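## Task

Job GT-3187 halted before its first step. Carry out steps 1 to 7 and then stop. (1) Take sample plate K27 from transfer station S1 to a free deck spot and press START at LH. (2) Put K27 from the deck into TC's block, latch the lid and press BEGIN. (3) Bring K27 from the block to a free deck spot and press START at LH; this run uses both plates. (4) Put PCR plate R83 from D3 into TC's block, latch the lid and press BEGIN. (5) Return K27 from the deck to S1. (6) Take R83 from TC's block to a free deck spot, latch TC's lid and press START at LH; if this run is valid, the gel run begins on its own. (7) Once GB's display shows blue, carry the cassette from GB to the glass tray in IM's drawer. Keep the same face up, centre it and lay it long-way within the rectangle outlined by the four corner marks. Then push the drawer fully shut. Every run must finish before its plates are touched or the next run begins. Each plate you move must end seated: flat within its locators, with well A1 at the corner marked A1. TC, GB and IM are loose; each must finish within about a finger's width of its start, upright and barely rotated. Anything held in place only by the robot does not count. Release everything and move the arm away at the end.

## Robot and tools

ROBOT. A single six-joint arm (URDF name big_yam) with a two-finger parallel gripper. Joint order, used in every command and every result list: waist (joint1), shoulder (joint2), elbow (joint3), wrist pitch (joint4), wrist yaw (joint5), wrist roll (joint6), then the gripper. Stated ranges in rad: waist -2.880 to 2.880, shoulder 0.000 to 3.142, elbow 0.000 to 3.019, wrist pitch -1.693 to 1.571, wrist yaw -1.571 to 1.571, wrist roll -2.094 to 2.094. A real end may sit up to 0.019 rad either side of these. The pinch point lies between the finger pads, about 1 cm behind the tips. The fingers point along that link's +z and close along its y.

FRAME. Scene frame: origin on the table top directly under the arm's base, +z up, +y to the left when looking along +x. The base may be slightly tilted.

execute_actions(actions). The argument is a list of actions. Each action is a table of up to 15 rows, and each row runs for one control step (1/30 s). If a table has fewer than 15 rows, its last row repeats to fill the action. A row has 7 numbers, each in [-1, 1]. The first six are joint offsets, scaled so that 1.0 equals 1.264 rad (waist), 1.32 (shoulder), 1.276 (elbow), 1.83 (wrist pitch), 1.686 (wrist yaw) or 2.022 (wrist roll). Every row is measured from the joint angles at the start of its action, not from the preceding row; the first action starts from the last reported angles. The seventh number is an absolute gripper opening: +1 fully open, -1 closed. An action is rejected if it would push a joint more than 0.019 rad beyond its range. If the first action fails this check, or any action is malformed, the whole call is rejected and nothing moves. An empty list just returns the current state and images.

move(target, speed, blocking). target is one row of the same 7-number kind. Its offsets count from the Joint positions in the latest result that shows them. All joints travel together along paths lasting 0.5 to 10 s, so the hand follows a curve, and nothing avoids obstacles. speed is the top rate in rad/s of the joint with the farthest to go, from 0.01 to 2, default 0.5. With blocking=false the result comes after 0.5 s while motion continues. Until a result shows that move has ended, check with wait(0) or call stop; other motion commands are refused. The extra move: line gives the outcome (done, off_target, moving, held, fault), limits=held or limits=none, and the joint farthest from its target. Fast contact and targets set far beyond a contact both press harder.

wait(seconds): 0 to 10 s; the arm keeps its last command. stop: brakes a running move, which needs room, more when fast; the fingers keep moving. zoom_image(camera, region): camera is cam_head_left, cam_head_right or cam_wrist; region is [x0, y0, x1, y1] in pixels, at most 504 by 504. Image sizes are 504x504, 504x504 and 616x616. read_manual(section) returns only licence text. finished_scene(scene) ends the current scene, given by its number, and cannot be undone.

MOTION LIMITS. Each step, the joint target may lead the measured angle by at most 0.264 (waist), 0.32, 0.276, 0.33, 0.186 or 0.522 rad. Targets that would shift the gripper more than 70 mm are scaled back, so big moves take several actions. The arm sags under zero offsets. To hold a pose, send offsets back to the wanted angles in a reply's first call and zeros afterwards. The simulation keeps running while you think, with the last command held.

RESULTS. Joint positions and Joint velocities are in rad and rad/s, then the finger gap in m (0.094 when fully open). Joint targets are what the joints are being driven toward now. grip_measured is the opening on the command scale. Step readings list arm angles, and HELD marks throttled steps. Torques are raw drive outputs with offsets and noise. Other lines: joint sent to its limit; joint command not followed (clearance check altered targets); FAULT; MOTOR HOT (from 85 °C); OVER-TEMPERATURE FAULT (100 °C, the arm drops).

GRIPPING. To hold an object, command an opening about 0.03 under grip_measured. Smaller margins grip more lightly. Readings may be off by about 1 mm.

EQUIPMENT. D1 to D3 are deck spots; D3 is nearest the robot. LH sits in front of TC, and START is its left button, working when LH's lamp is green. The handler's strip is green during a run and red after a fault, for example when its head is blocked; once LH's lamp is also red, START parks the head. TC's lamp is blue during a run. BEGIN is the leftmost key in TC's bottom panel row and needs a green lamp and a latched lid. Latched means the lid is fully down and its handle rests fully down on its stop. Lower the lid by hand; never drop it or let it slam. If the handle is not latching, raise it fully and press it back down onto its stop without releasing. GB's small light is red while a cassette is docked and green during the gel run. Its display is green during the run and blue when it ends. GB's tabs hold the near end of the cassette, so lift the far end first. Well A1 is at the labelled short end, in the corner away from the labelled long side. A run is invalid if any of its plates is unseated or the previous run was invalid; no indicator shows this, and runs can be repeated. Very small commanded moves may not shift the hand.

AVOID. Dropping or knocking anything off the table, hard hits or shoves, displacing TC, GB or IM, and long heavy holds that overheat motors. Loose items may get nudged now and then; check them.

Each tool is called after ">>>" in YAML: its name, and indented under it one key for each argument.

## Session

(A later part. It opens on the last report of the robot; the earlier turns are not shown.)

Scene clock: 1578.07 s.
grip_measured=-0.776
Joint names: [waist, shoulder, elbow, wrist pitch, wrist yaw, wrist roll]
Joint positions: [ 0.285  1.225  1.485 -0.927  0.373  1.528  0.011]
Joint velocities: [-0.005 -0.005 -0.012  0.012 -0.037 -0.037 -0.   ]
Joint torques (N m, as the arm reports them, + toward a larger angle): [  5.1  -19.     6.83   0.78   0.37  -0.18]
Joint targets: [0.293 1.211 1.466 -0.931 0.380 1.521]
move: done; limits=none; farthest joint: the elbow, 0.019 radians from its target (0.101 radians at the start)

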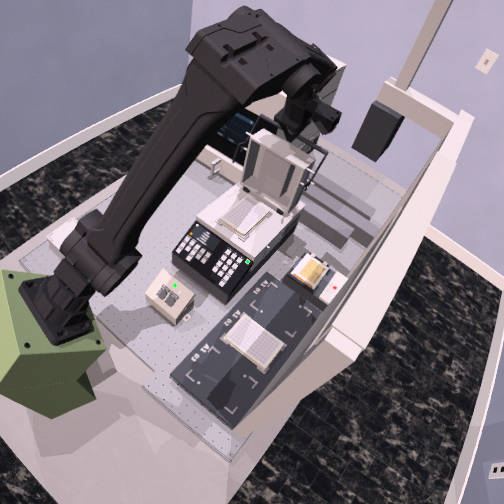

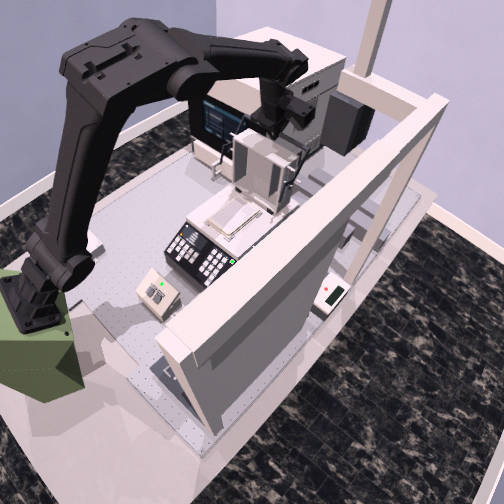

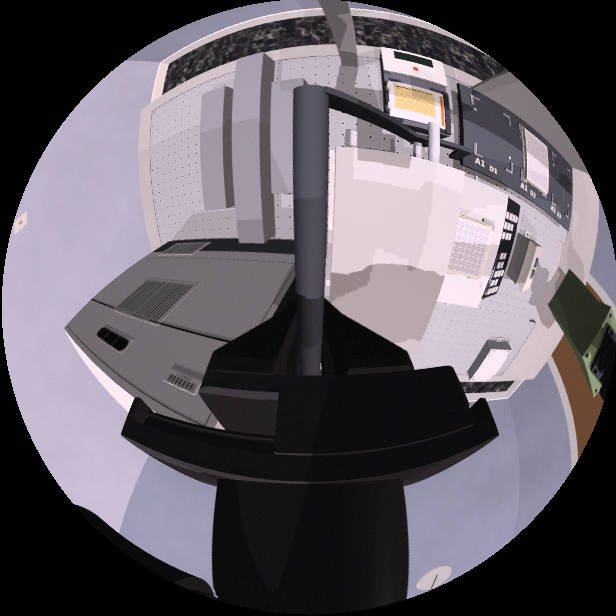

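>>> move:
  target: [-0.0127, -0.1045, -0.2018, 0.0975, -0.0018, -0.0198, -0.785]
  speed: 0.1

Scene clock: 1583.80 s.
grip_measured=-0.776
Joint names: [waist, shoulder, elbow, wrist pitch, wrist yaw, wrist roll]
Joint positions: [ 0.291  1.077  1.268 -0.73   0.358  1.484  0.011]
Joint velocities: [-0.005 -0.015  0.002 -0.002 -0.081 -0.037 -0.001]
Joint torques (N m, as the arm reports them, + toward a larger angle): [  1.39 -14.93   4.99   0.65   0.52  -0.09]
Joint targets: [0.270 1.087 1.227 -0.749 0.370 1.488]
move: off_target; limits=none; farthest joint: the elbow, 0.041 radians from its target (0.257 radians at the start)

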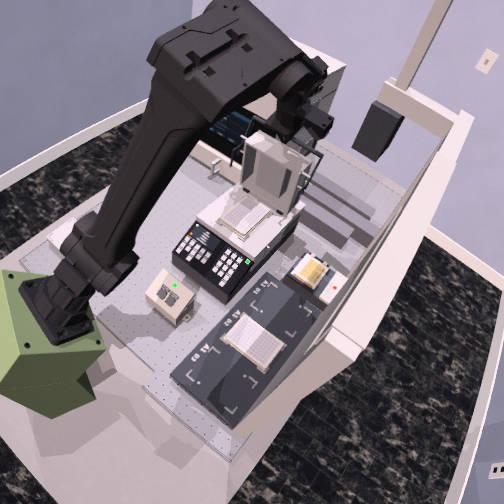

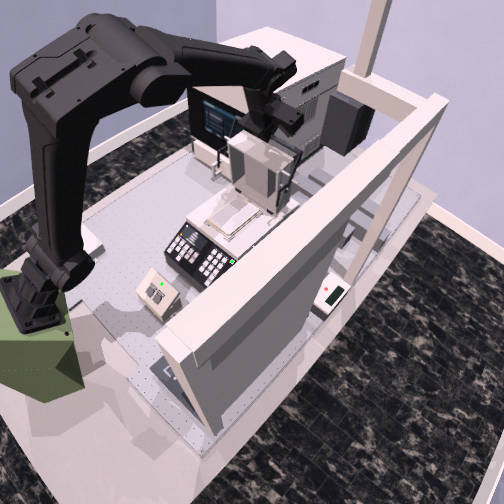

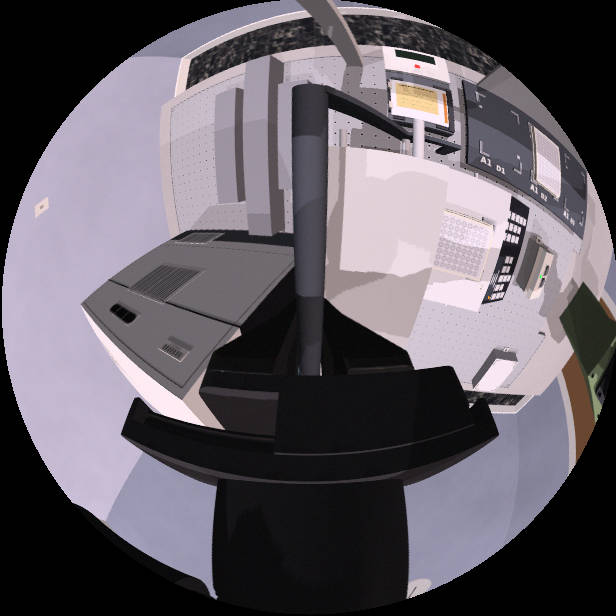

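>>> move:
  target: [-0.0174, -0.0742, -0.2124, 0.0967, 0.0024, -0.0129, -0.785]
  speed: 0.1

Scene clock: 1591.43 s.
grip_measured=-0.777
Joint names: [waist, shoulder, elbow, wrist pitch, wrist yaw, wrist roll]
Joint positions: [ 0.295  0.937  1.053 -0.533  0.349  1.443  0.01 ]
Joint velocities: [-0.015 -0.005 -0.017  0.002  0.022  0.066  0.   ]
Joint torques (N m, as the arm reports them, + toward a larger angle): [ 0.62 -9.3   3.87  0.57  0.55  0.05]
Joint targets: [0.269 0.979 0.997 -0.553 0.362 1.458]
move: off_target; limits=none; farthest joint: the elbow, 0.056 radians from its target (0.271 radians at the start)

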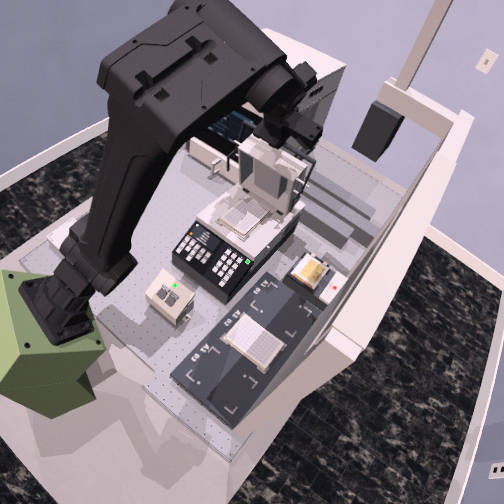

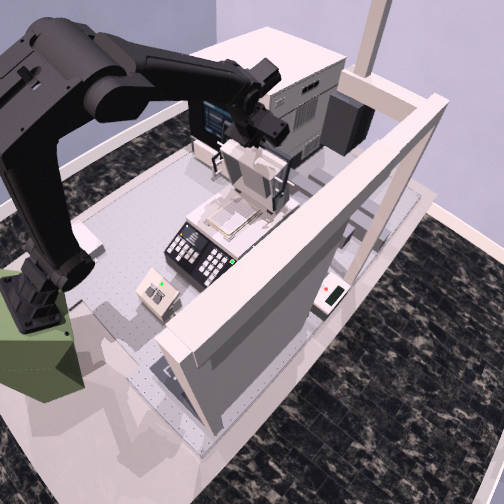

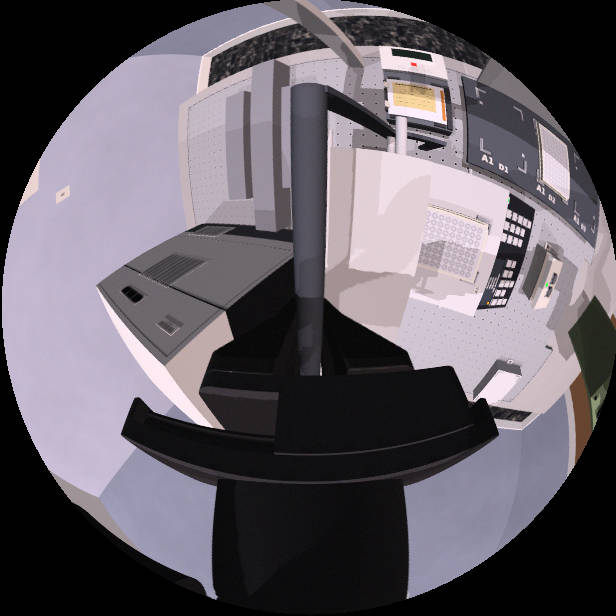

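>>> move:
  target: [-0.0127, -0.081, -0.1513, 0.0754, -0.0071, -0.0188, -0.785]
  speed: 0.08

Scene clock: 1599.10 s.
grip_measured=-0.777
Joint names: [waist, shoulder, elbow, wrist pitch, wrist yaw, wrist roll]
Joint positions: [ 0.295  0.829  0.883 -0.393  0.34   1.409  0.01 ]
Joint velocities: [-0.005 -0.015 -0.002  0.002  0.007 -0.051 -0.001]
Joint torques (N m, as the arm reports them, + toward a larger angle): [  1.11 -10.81   6.12   1.44   0.02  -0.2 ]
Joint targets: [0.279 0.830 0.860 -0.395 0.337 1.405]
move: off_target; limits=none; farthest joint: the elbow, 0.023 radians from its target (0.193 radians at the start)

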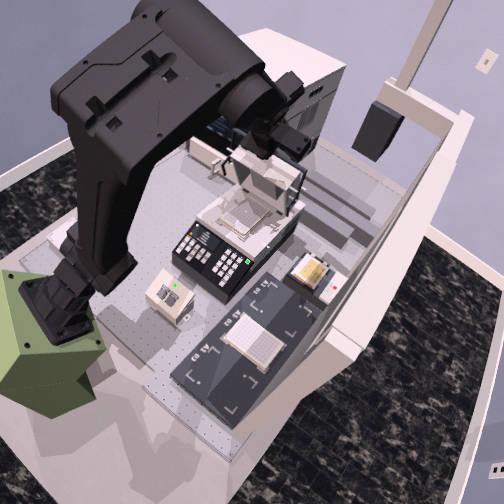

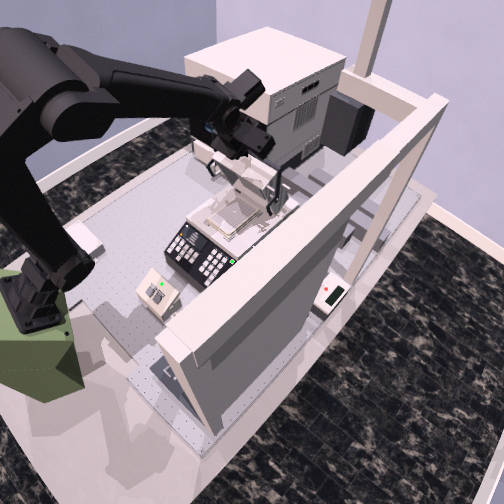

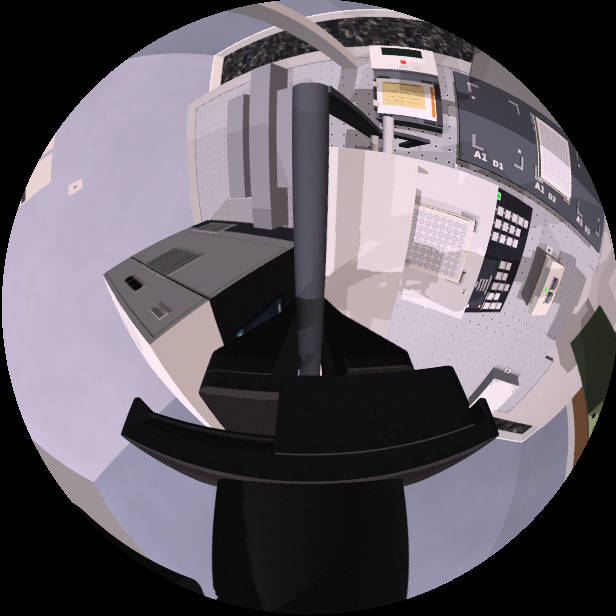

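>>> move:
  target: [-0.0451, 0.0205, -0.1066, 0.0732, -0.0202, -0.0129, -0.785]
  speed: 0.06

Scene clock: 1604.83 s.
grip_measured=-0.777
Joint names: [waist, shoulder, elbow, wrist pitch, wrist yaw, wrist roll]
Joint positions: [ 0.272  0.797  0.784 -0.246  0.299  1.373  0.01 ]
Joint velocities: [-0.005  0.015 -0.002  0.012 -0.022  0.022 -0.002]
Joint torques (N m, as the arm reports them, + toward a larger angle): [-2.14 -5.38  4.78  1.02  0.29 -0.08]
Joint targets: [0.238 0.856 0.747 -0.259 0.306 1.383]
move: off_target; limits=none; farthest joint: the shoulder, 0.060 radians from its target (0.027 radians at the start)

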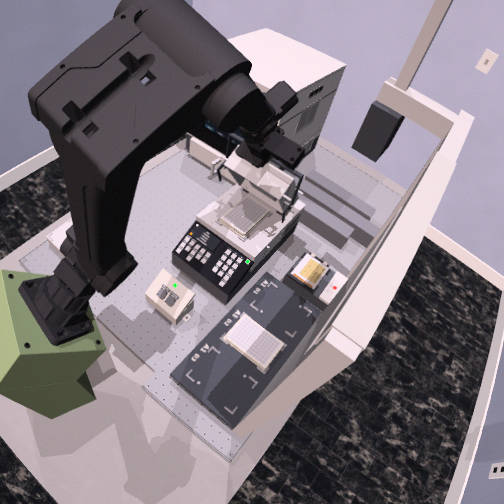

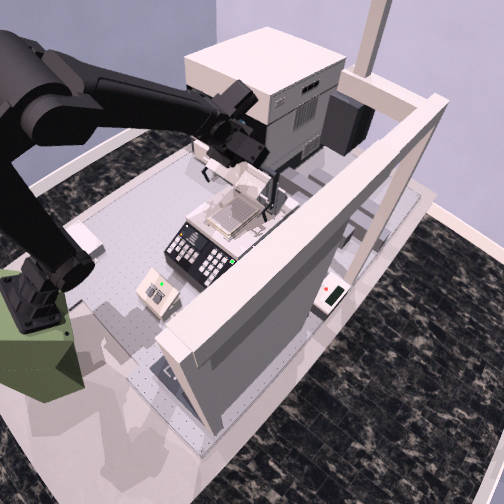

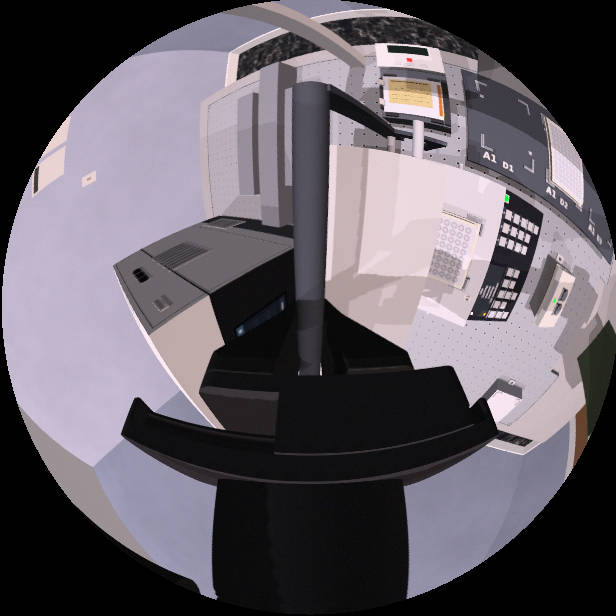

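>>> move:
  target: [-0.0237, -0.0394, -0.1285, 0.0798, -0.0125, -0.0143, -0.785]
  speed: 0.06

Scene clock: 1610.60 s.
grip_measured=-0.778
Joint names: [waist, shoulder, elbow, wrist pitch, wrist yaw, wrist roll]
Joint positions: [ 0.256  0.733  0.64  -0.103  0.282  1.35   0.01 ]
Joint velocities: [-0.005 -0.005 -0.017 -0.002 -0.007  0.051 -0.   ]
Joint torques (N m, as the arm reports them, + toward a larger angle): [-0.38 -7.79  5.76  1.81 -0.07 -0.22]
Joint targets: [0.241 0.744 0.620 -0.100 0.278 1.344]
move: done; limits=none; farthest joint: the elbow, 0.020 radians from its target (0.164 radians at the start)

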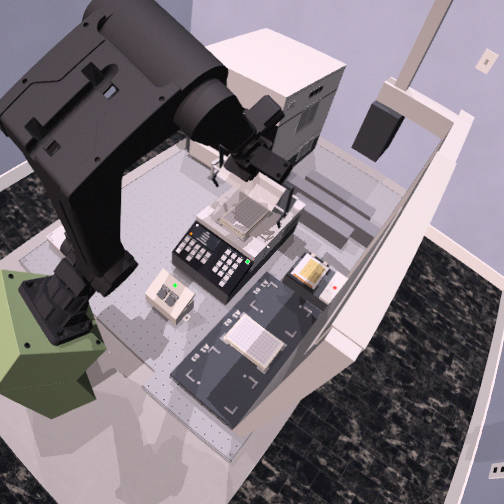

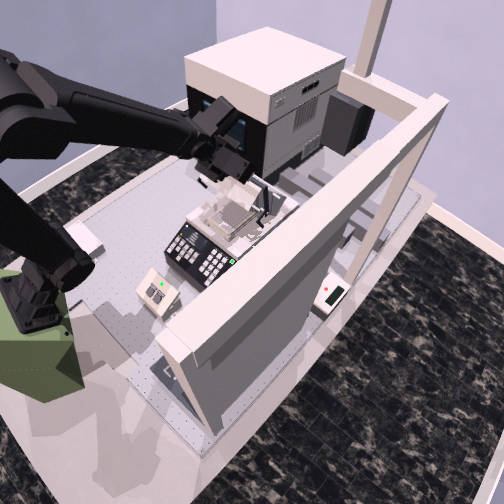

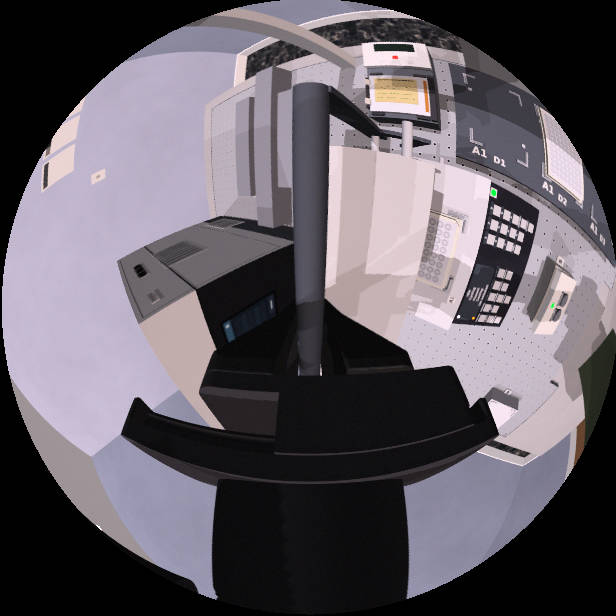

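>>> move:
  target: [-0.0348, 0.0205, -0.0627, 0.0426, -0.0136, -0.0069, -0.785]
  speed: 0.04

Scene clock: 1614.97 s.
grip_measured=-0.778
Joint names: [waist, shoulder, elbow, wrist pitch, wrist yaw, wrist roll]
Joint positions: [ 0.24   0.718  0.582 -0.026  0.259  1.338  0.01 ]
Joint velocities: [-0.005  0.015 -0.007 -0.012  0.037 -0.022 -0.   ]
Joint torques (N m, as the arm reports them, + toward a larger angle): [-1.16 -5.28  5.43  1.73  0.06 -0.18]
Joint targets: [0.212 0.760 0.560 -0.026 0.259 1.336]
move: off_target; limits=none; farthest joint: the shoulder, 0.042 radians from its target (0.027 radians at the start)

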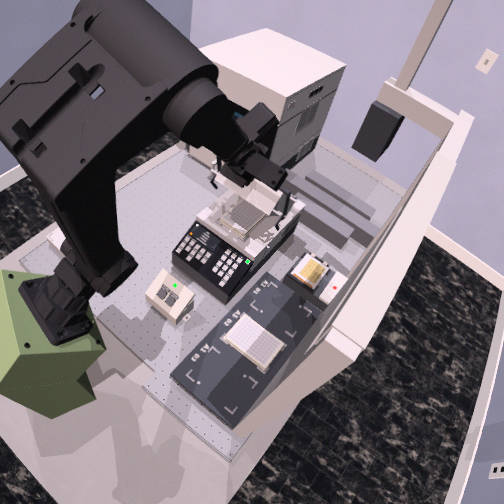

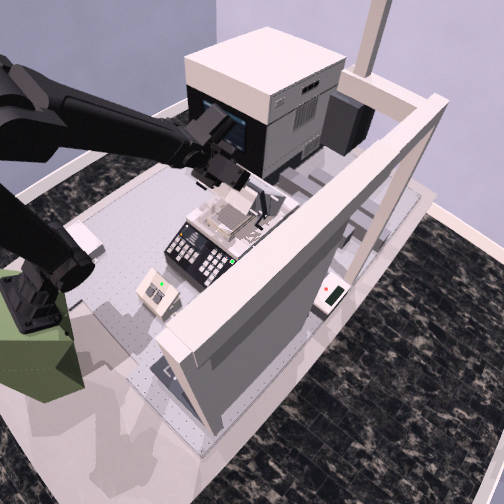

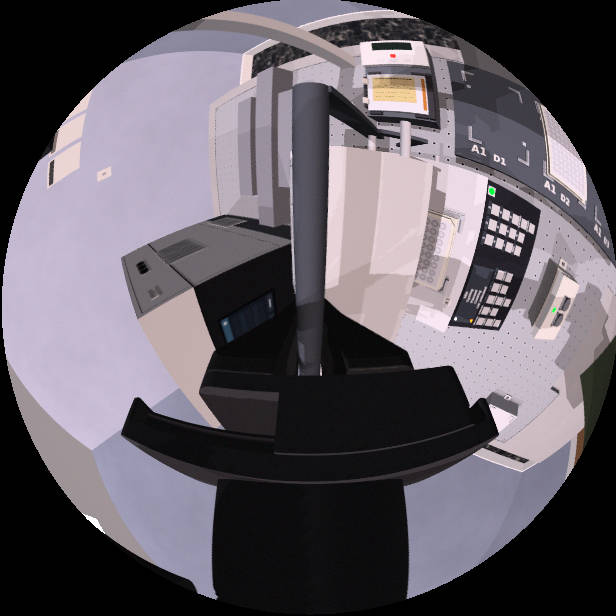

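>>> move:
  target: [-0.0356, 0.0341, -0.0705, 0.0563, -0.016, -0.003, -0.785]
  speed: 0.04

Scene clock: 1622.00 s.
grip_measured=-0.778
Joint names: [waist, shoulder, elbow, wrist pitch, wrist yaw, wrist roll]
Joint positions: [0.205 0.716 0.473 0.062 0.237 1.332 0.01 ]
Joint velocities: [-0.015  0.015 -0.002  0.002  0.037 -0.007 -0.001]
Joint torques (N m, as the arm reports them, + toward a larger angle): [-0.14 -3.52  7.83  2.32 -0.1  -0.12]
Joint targets: [0.195 0.764 0.492 0.077 0.232 1.332]
move: off_target; limits=none; farthest joint: the shoulder, 0.047 radians from its target (0.045 radians at the start)

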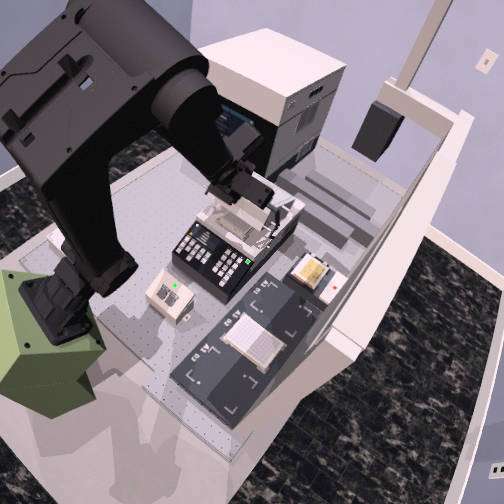

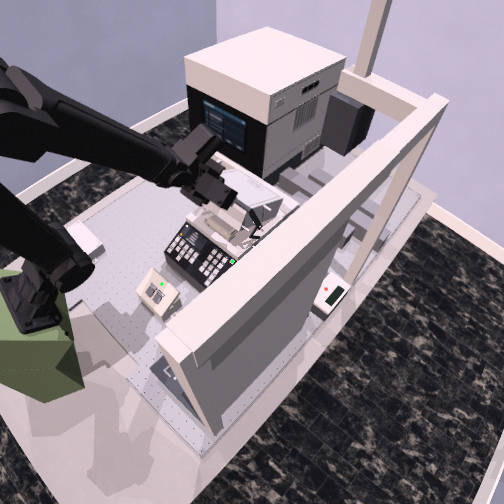

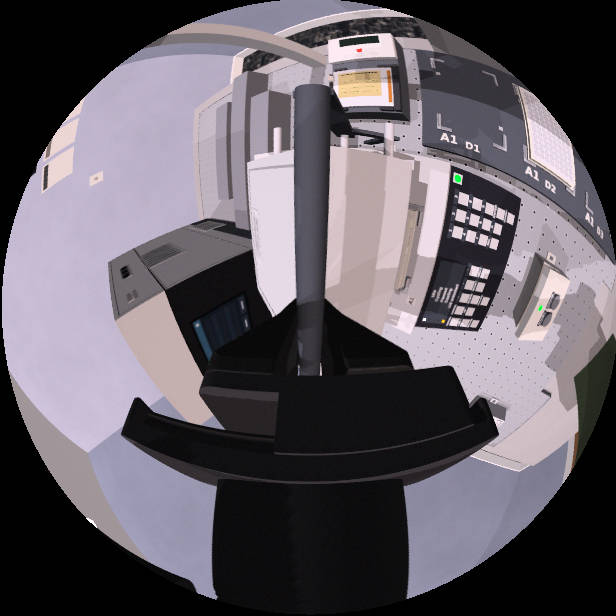

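>>> move:
  target: [-0.0293, 0.0735, -0.0024, 0.0863, -0.0243, -0.0109, -0.785]
  speed: 0.04

Scene clock: 1629.07 s.
grip_measured=-0.778
Joint names: [waist, shoulder, elbow, wrist pitch, wrist yaw, wrist roll]
Joint positions: [0.165 0.786 0.412 0.145 0.217 1.333 0.01 ]
Joint velocities: [ 0.005 -0.005  0.002 -0.012  0.051 -0.051 -0.001]
Joint torques (N m, as the arm reports them, + toward a larger angle): [ 1.26 -6.05 10.09  4.54 -0.64 -0.43]
Joint targets: [0.168 0.812 0.470 0.220 0.196 1.310]
move: off_target; limits=none; farthest joint: the wrist pitch, 0.075 radians from its target (0.158 radians at the start)

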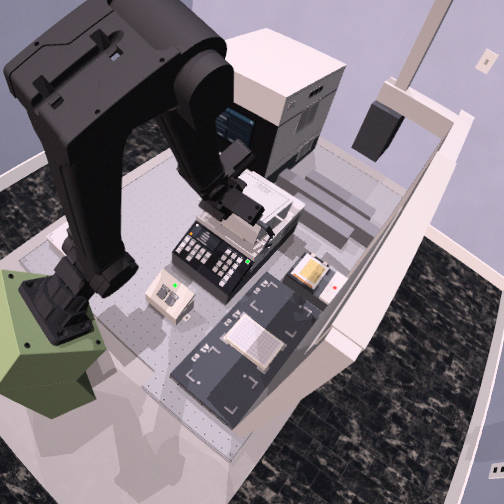

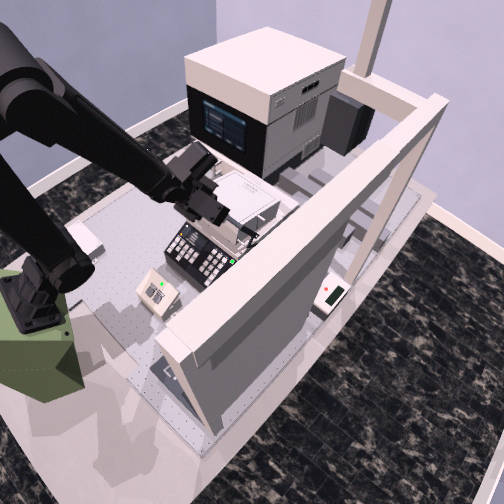

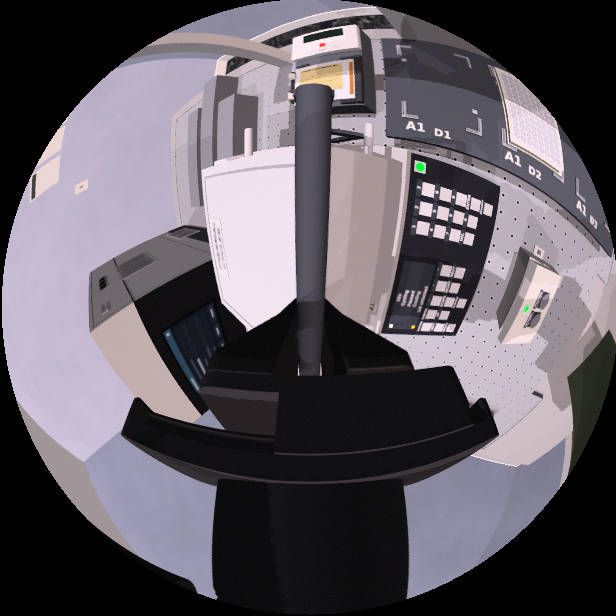

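>>> move:
  target: [-0.0427, 0.0644, -0.0737, 0.1945, -0.0575, -0.0227, -0.785]
  speed: 0.07

Scene clock: 1648.47 s.
grip_measured=-0.778
Joint names: [waist, shoulder, elbow, wrist pitch, wrist yaw, wrist roll]
Joint positions: [0.121 0.85  0.302 0.472 0.129 1.303 0.01 ]
Joint velocities: [-0.015 -0.005  0.002 -0.007  0.037 -0.007  0.   ]
Joint torques (N m, as the arm reports them, + toward a larger angle): [ 0.03 -5.97  5.21  3.01 -0.25 -0.37]
Joint targets: [0.111 0.871 0.318 0.501 0.120 1.287]
move: off_target; limits=none; farthest joint: the wrist pitch, 0.029 radians from its target (0.356 radians at the start)

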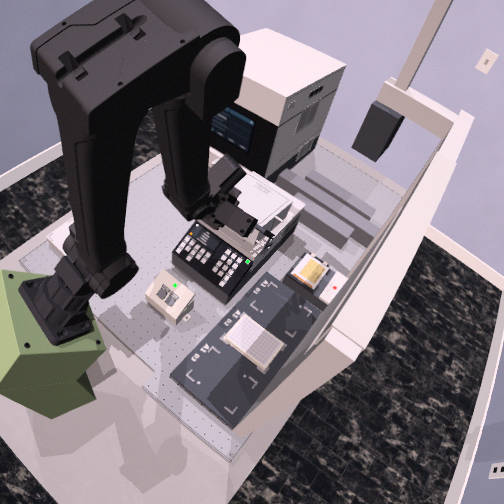

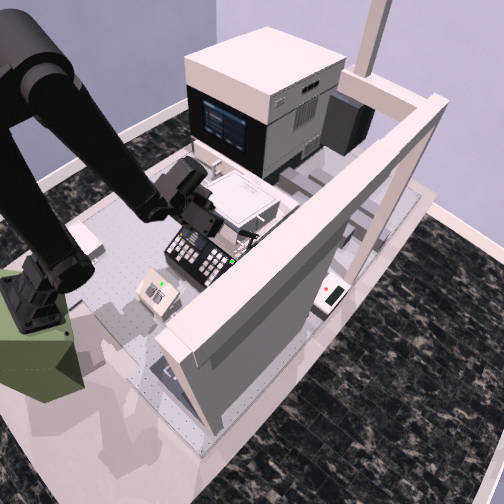

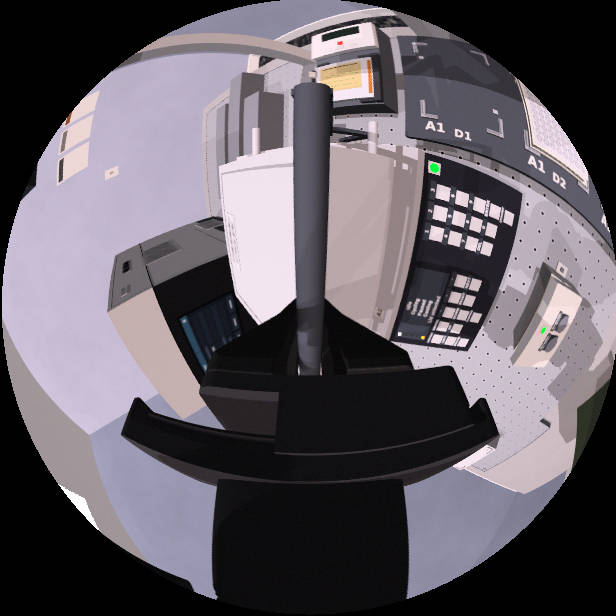

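>>> zoom_image:
  camera: "cam_head_left"
  region: [190, 160, 320, 290]

Region (190, 160, 320, 290) of cam_head_left's 504x504 image, scaled by 3.877, with more detail than that image has.

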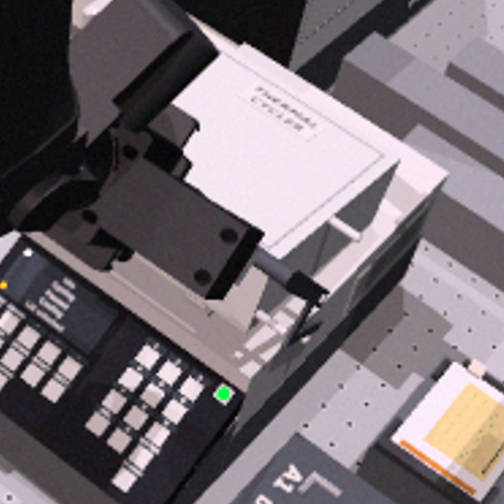

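>>> move:
  target: [0.021, 0.0, 0.083, -0.04, 0.012, 0.0, -0.785]
  speed: 0.05

>>> zoom_image:
  camera: "cam_head_left"
  region: [190, 160, 320, 290]

Scene clock: 1656.03 s.
grip_measured=-0.778
Joint names: [waist, shoulder, elbow, wrist pitch, wrist yaw, wrist roll]
Joint positions: [0.13  0.838 0.32  0.399 0.155 1.306 0.01 ]
Joint velocities: [ 0.005 -0.005 -0.002  0.002 -0.066 -0.007 -0.001]
Joint torques (N m, as the arm reports them, + toward a larger angle): [ 2.72 -6.97 11.38  1.88 -0.15 -0.18]
Joint targets: [0.147 0.850 0.408 0.399 0.149 1.303]
move: off_target; limits=none; farthest joint: the elbow, 0.088 radians from its target (0.106 radians at the start)

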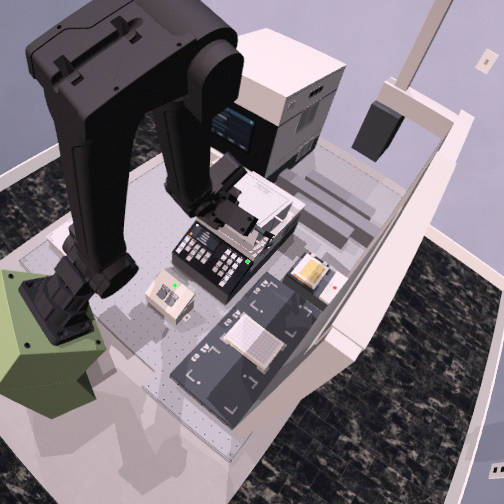

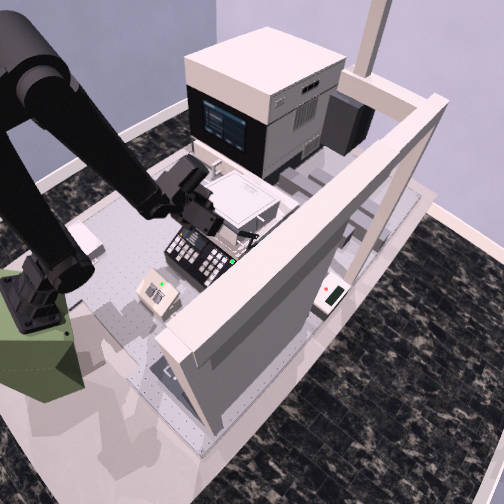

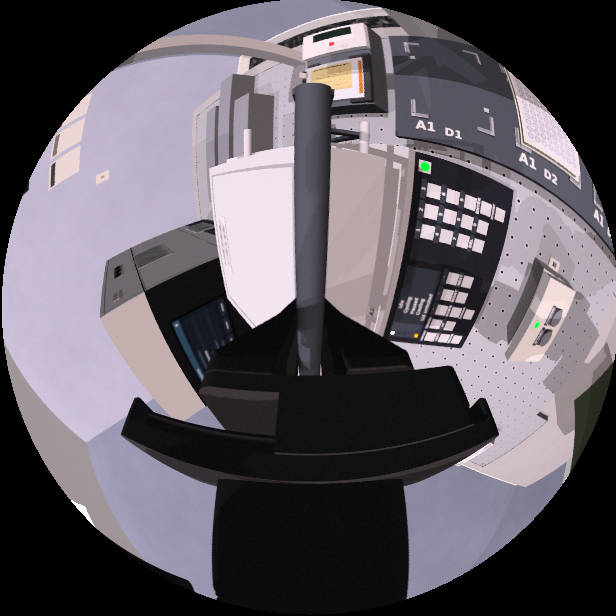

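Region (190, 160, 320, 290) of cam_head_left's 504x504 image, scaled by 3.877, with more detail than that image has.

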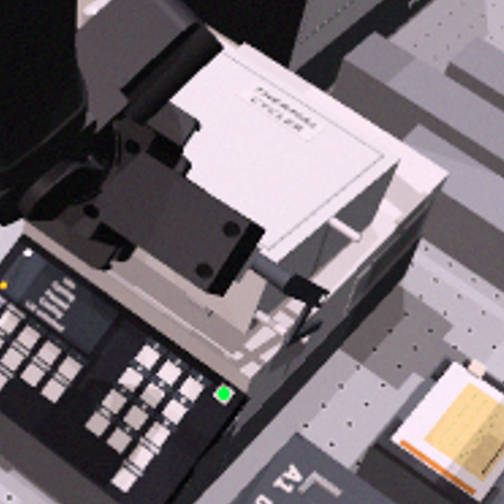

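>>> move:
  target: [-0.012, 0.022, -0.018, 0.045, -0.017, -0.003, -0.785]
  speed: 0.04

>>> zoom_image:
  camera: "cam_head_right"
  region: [150, 140, 300, 290]

Scene clock: 1661.70 s.
grip_measured=-0.778
Joint names: [waist, shoulder, elbow, wrist pitch, wrist yaw, wrist roll]
Joint positions: [0.121 0.853 0.3   0.46  0.136 1.307 0.01 ]
Joint velocities: [-0.015  0.005 -0.007  0.007 -0.022 -0.022 -0.001]
Joint torques (N m, as the arm reports them, + toward a larger angle): [ 0.36 -6.56  3.74  2.72 -0.3  -0.21]
Joint targets: [0.115 0.868 0.297 0.482 0.127 1.300]
move: off_target; limits=none; farthest joint: the wrist pitch, 0.021 radians from its target (0.082 radians at the start)

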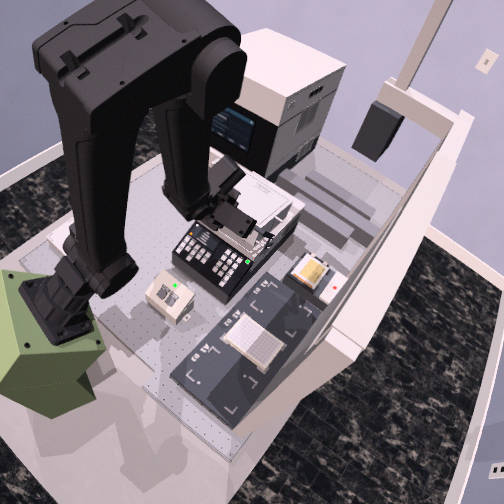

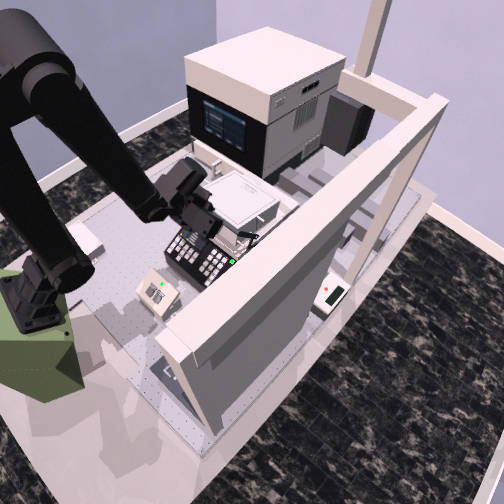

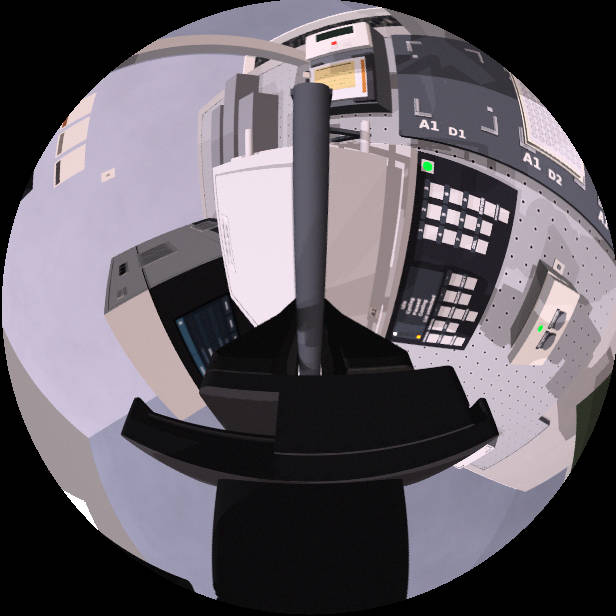

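Region (150, 140, 300, 290) of cam_head_right's 504x504 image, scaled by 3.360, with more detail than that image has.

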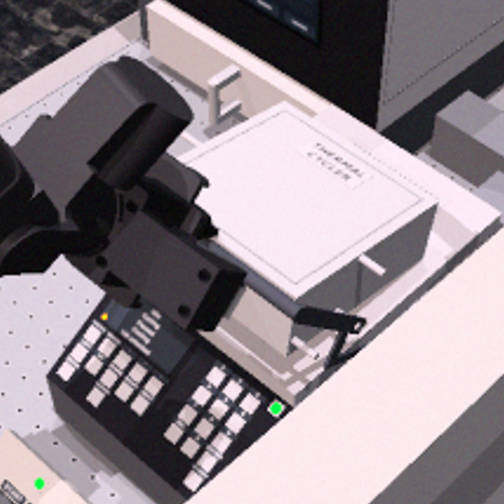

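>>> move:
  target: [-0.0179, 0.053, -0.0055, 0.0377, -0.0092, -0.0035, -0.785]
  speed: 0.03

>>> zoom_image:
  camera: "cam_head_right"
  region: [150, 140, 300, 290]

Scene clock: 1671.10 s.
grip_measured=-0.778
Joint names: [waist, shoulder, elbow, wrist pitch, wrist yaw, wrist roll]
Joint positions: [0.114 0.877 0.284 0.525 0.124 1.303 0.01 ]
Joint velocities: [-0.005  0.005 -0.002  0.002  0.037 -0.081 -0.   ]
Joint torques (N m, as the arm reports them, + toward a larger angle): [-0.3  -3.24  4.36  2.13 -0.1  -0.17]
Joint targets: [0.099 0.923 0.293 0.530 0.120 1.300]
move: off_target; limits=none; farthest joint: the shoulder, 0.046 radians from its target (0.070 radians at the start)

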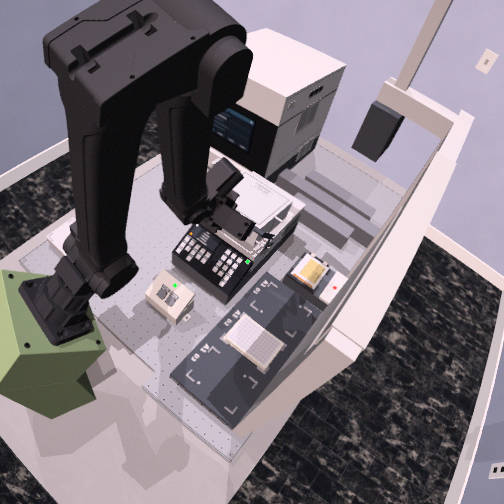

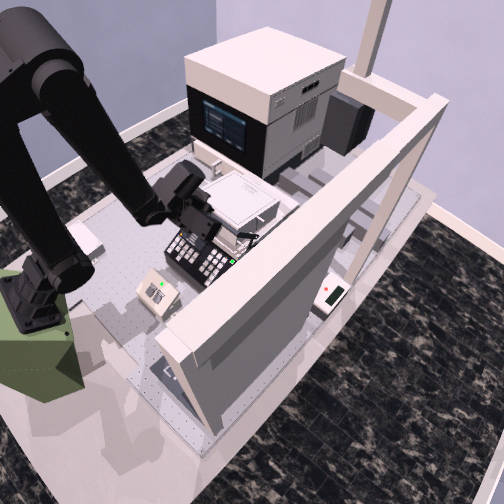

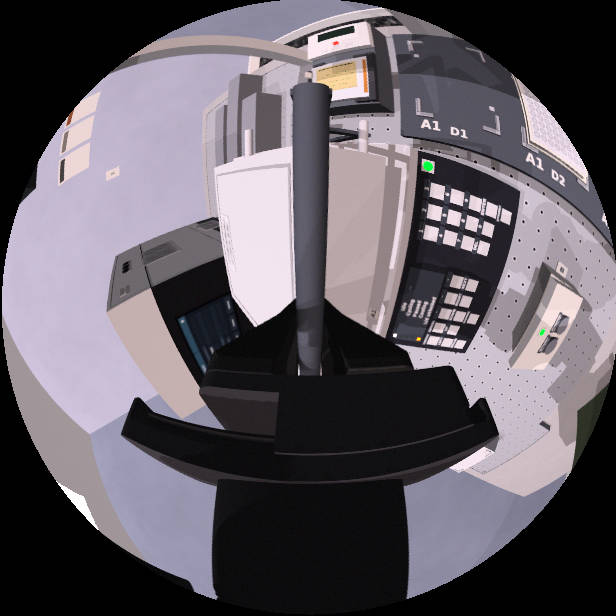

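Region (150, 140, 300, 290) of cam_head_right's 504x504 image, scaled by 3.360, with more detail than that image has.

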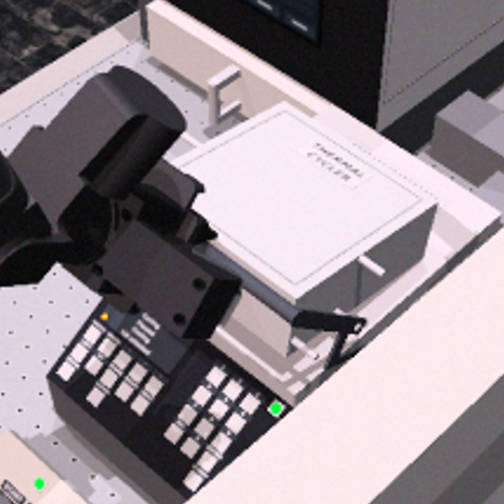

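>>> move:
  target: [0.0, 0.004, 0.004, 0.0, 0.0, 0.0, -0.73]
  speed: 0.03

>>> move:
  target: [0.0097, -0.0288, -0.0132, -0.0165, 0.0037, 0.0, -0.73]
  speed: 0.03

>>> zoom_image:
  camera: "cam_head_right"
  region: [150, 140, 300, 290]

Scene clock: 1676.70 s.
grip_measured=-0.731
Joint names: [waist, shoulder, elbow, wrist pitch, wrist yaw, wrist roll]
Joint positions: [0.114 0.876 0.283 0.525 0.124 1.303 0.013]
Joint velocities: [-0.005 -0.005 -0.007  0.002 -0.125  0.051 -0.   ]
Joint torques (N m, as the arm reports them, + toward a larger angle): [ 1.14 -7.03  4.17  1.79  0.02 -0.15]
Joint targets: [0.114 0.882 0.288 0.525 0.124 1.303]
move: done; limits=none; farthest joint: the shoulder, 0.006 radians from its target (0.005 radians at the start)

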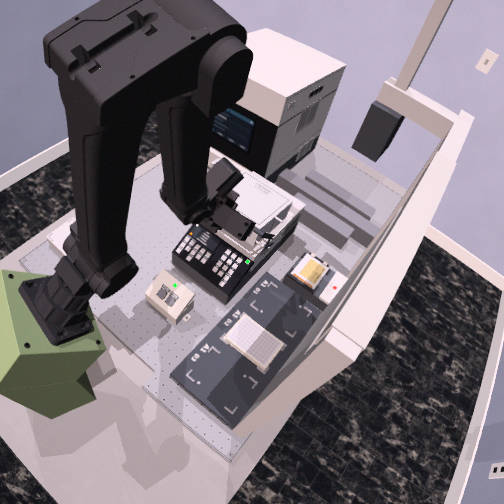

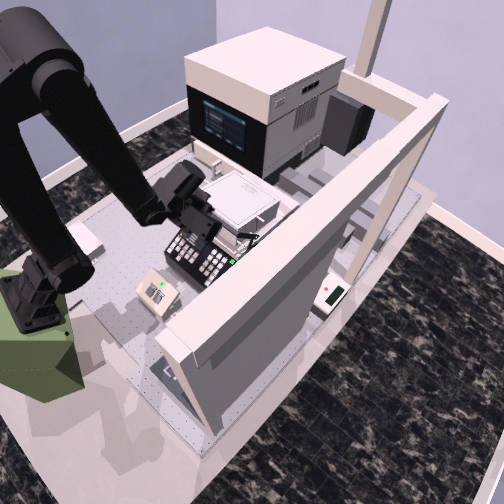

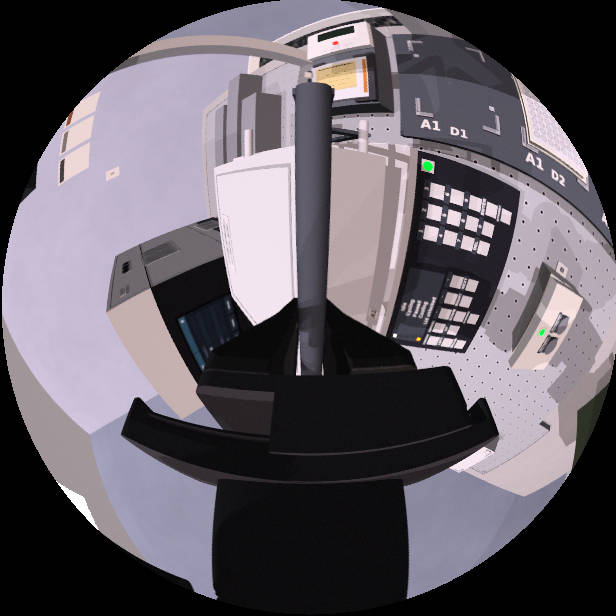

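Scene clock: 1678.23 s.
grip_measured=-0.731
Joint names: [waist, shoulder, elbow, wrist pitch, wrist yaw, wrist roll]
Joint positions: [0.114 0.852 0.272 0.504 0.127 1.303 0.013]
Joint velocities: [-0.005  0.005 -0.002 -0.002 -0.022  0.095 -0.   ]
Joint torques (N m, as the arm reports them, + toward a larger angle): [ 1.92 -8.24  3.19  1.38  0.14 -0.18]
Joint targets: [0.126 0.838 0.266 0.494 0.130 1.303]
move: done; limits=none; farthest joint: the shoulder, 0.014 radians from its target (0.038 radians at the start)

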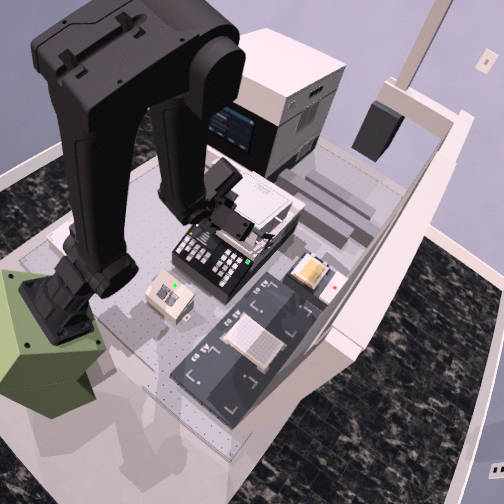

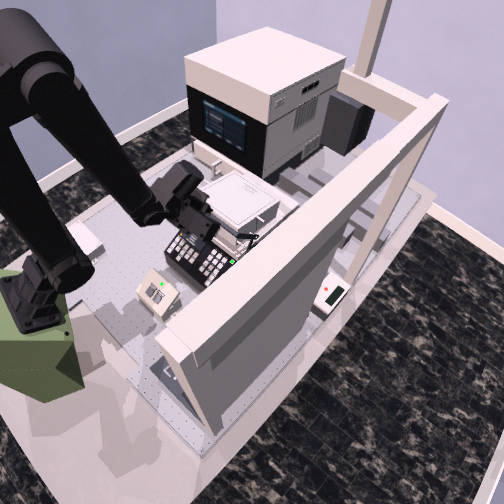

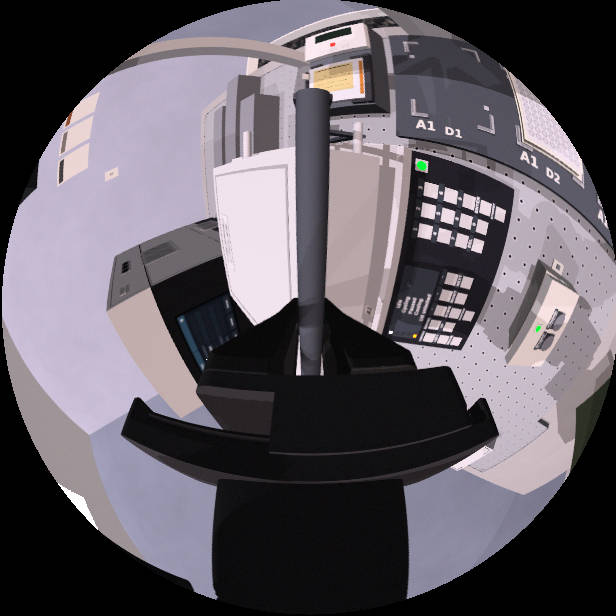

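Region (150, 140, 300, 290) of cam_head_right's 504x504 image, scaled by 3.360, with more detail than that image has.

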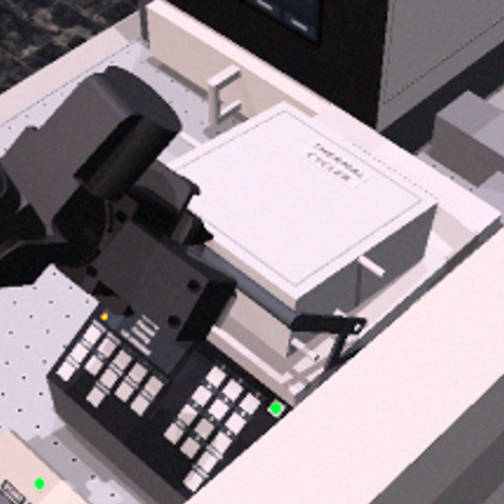

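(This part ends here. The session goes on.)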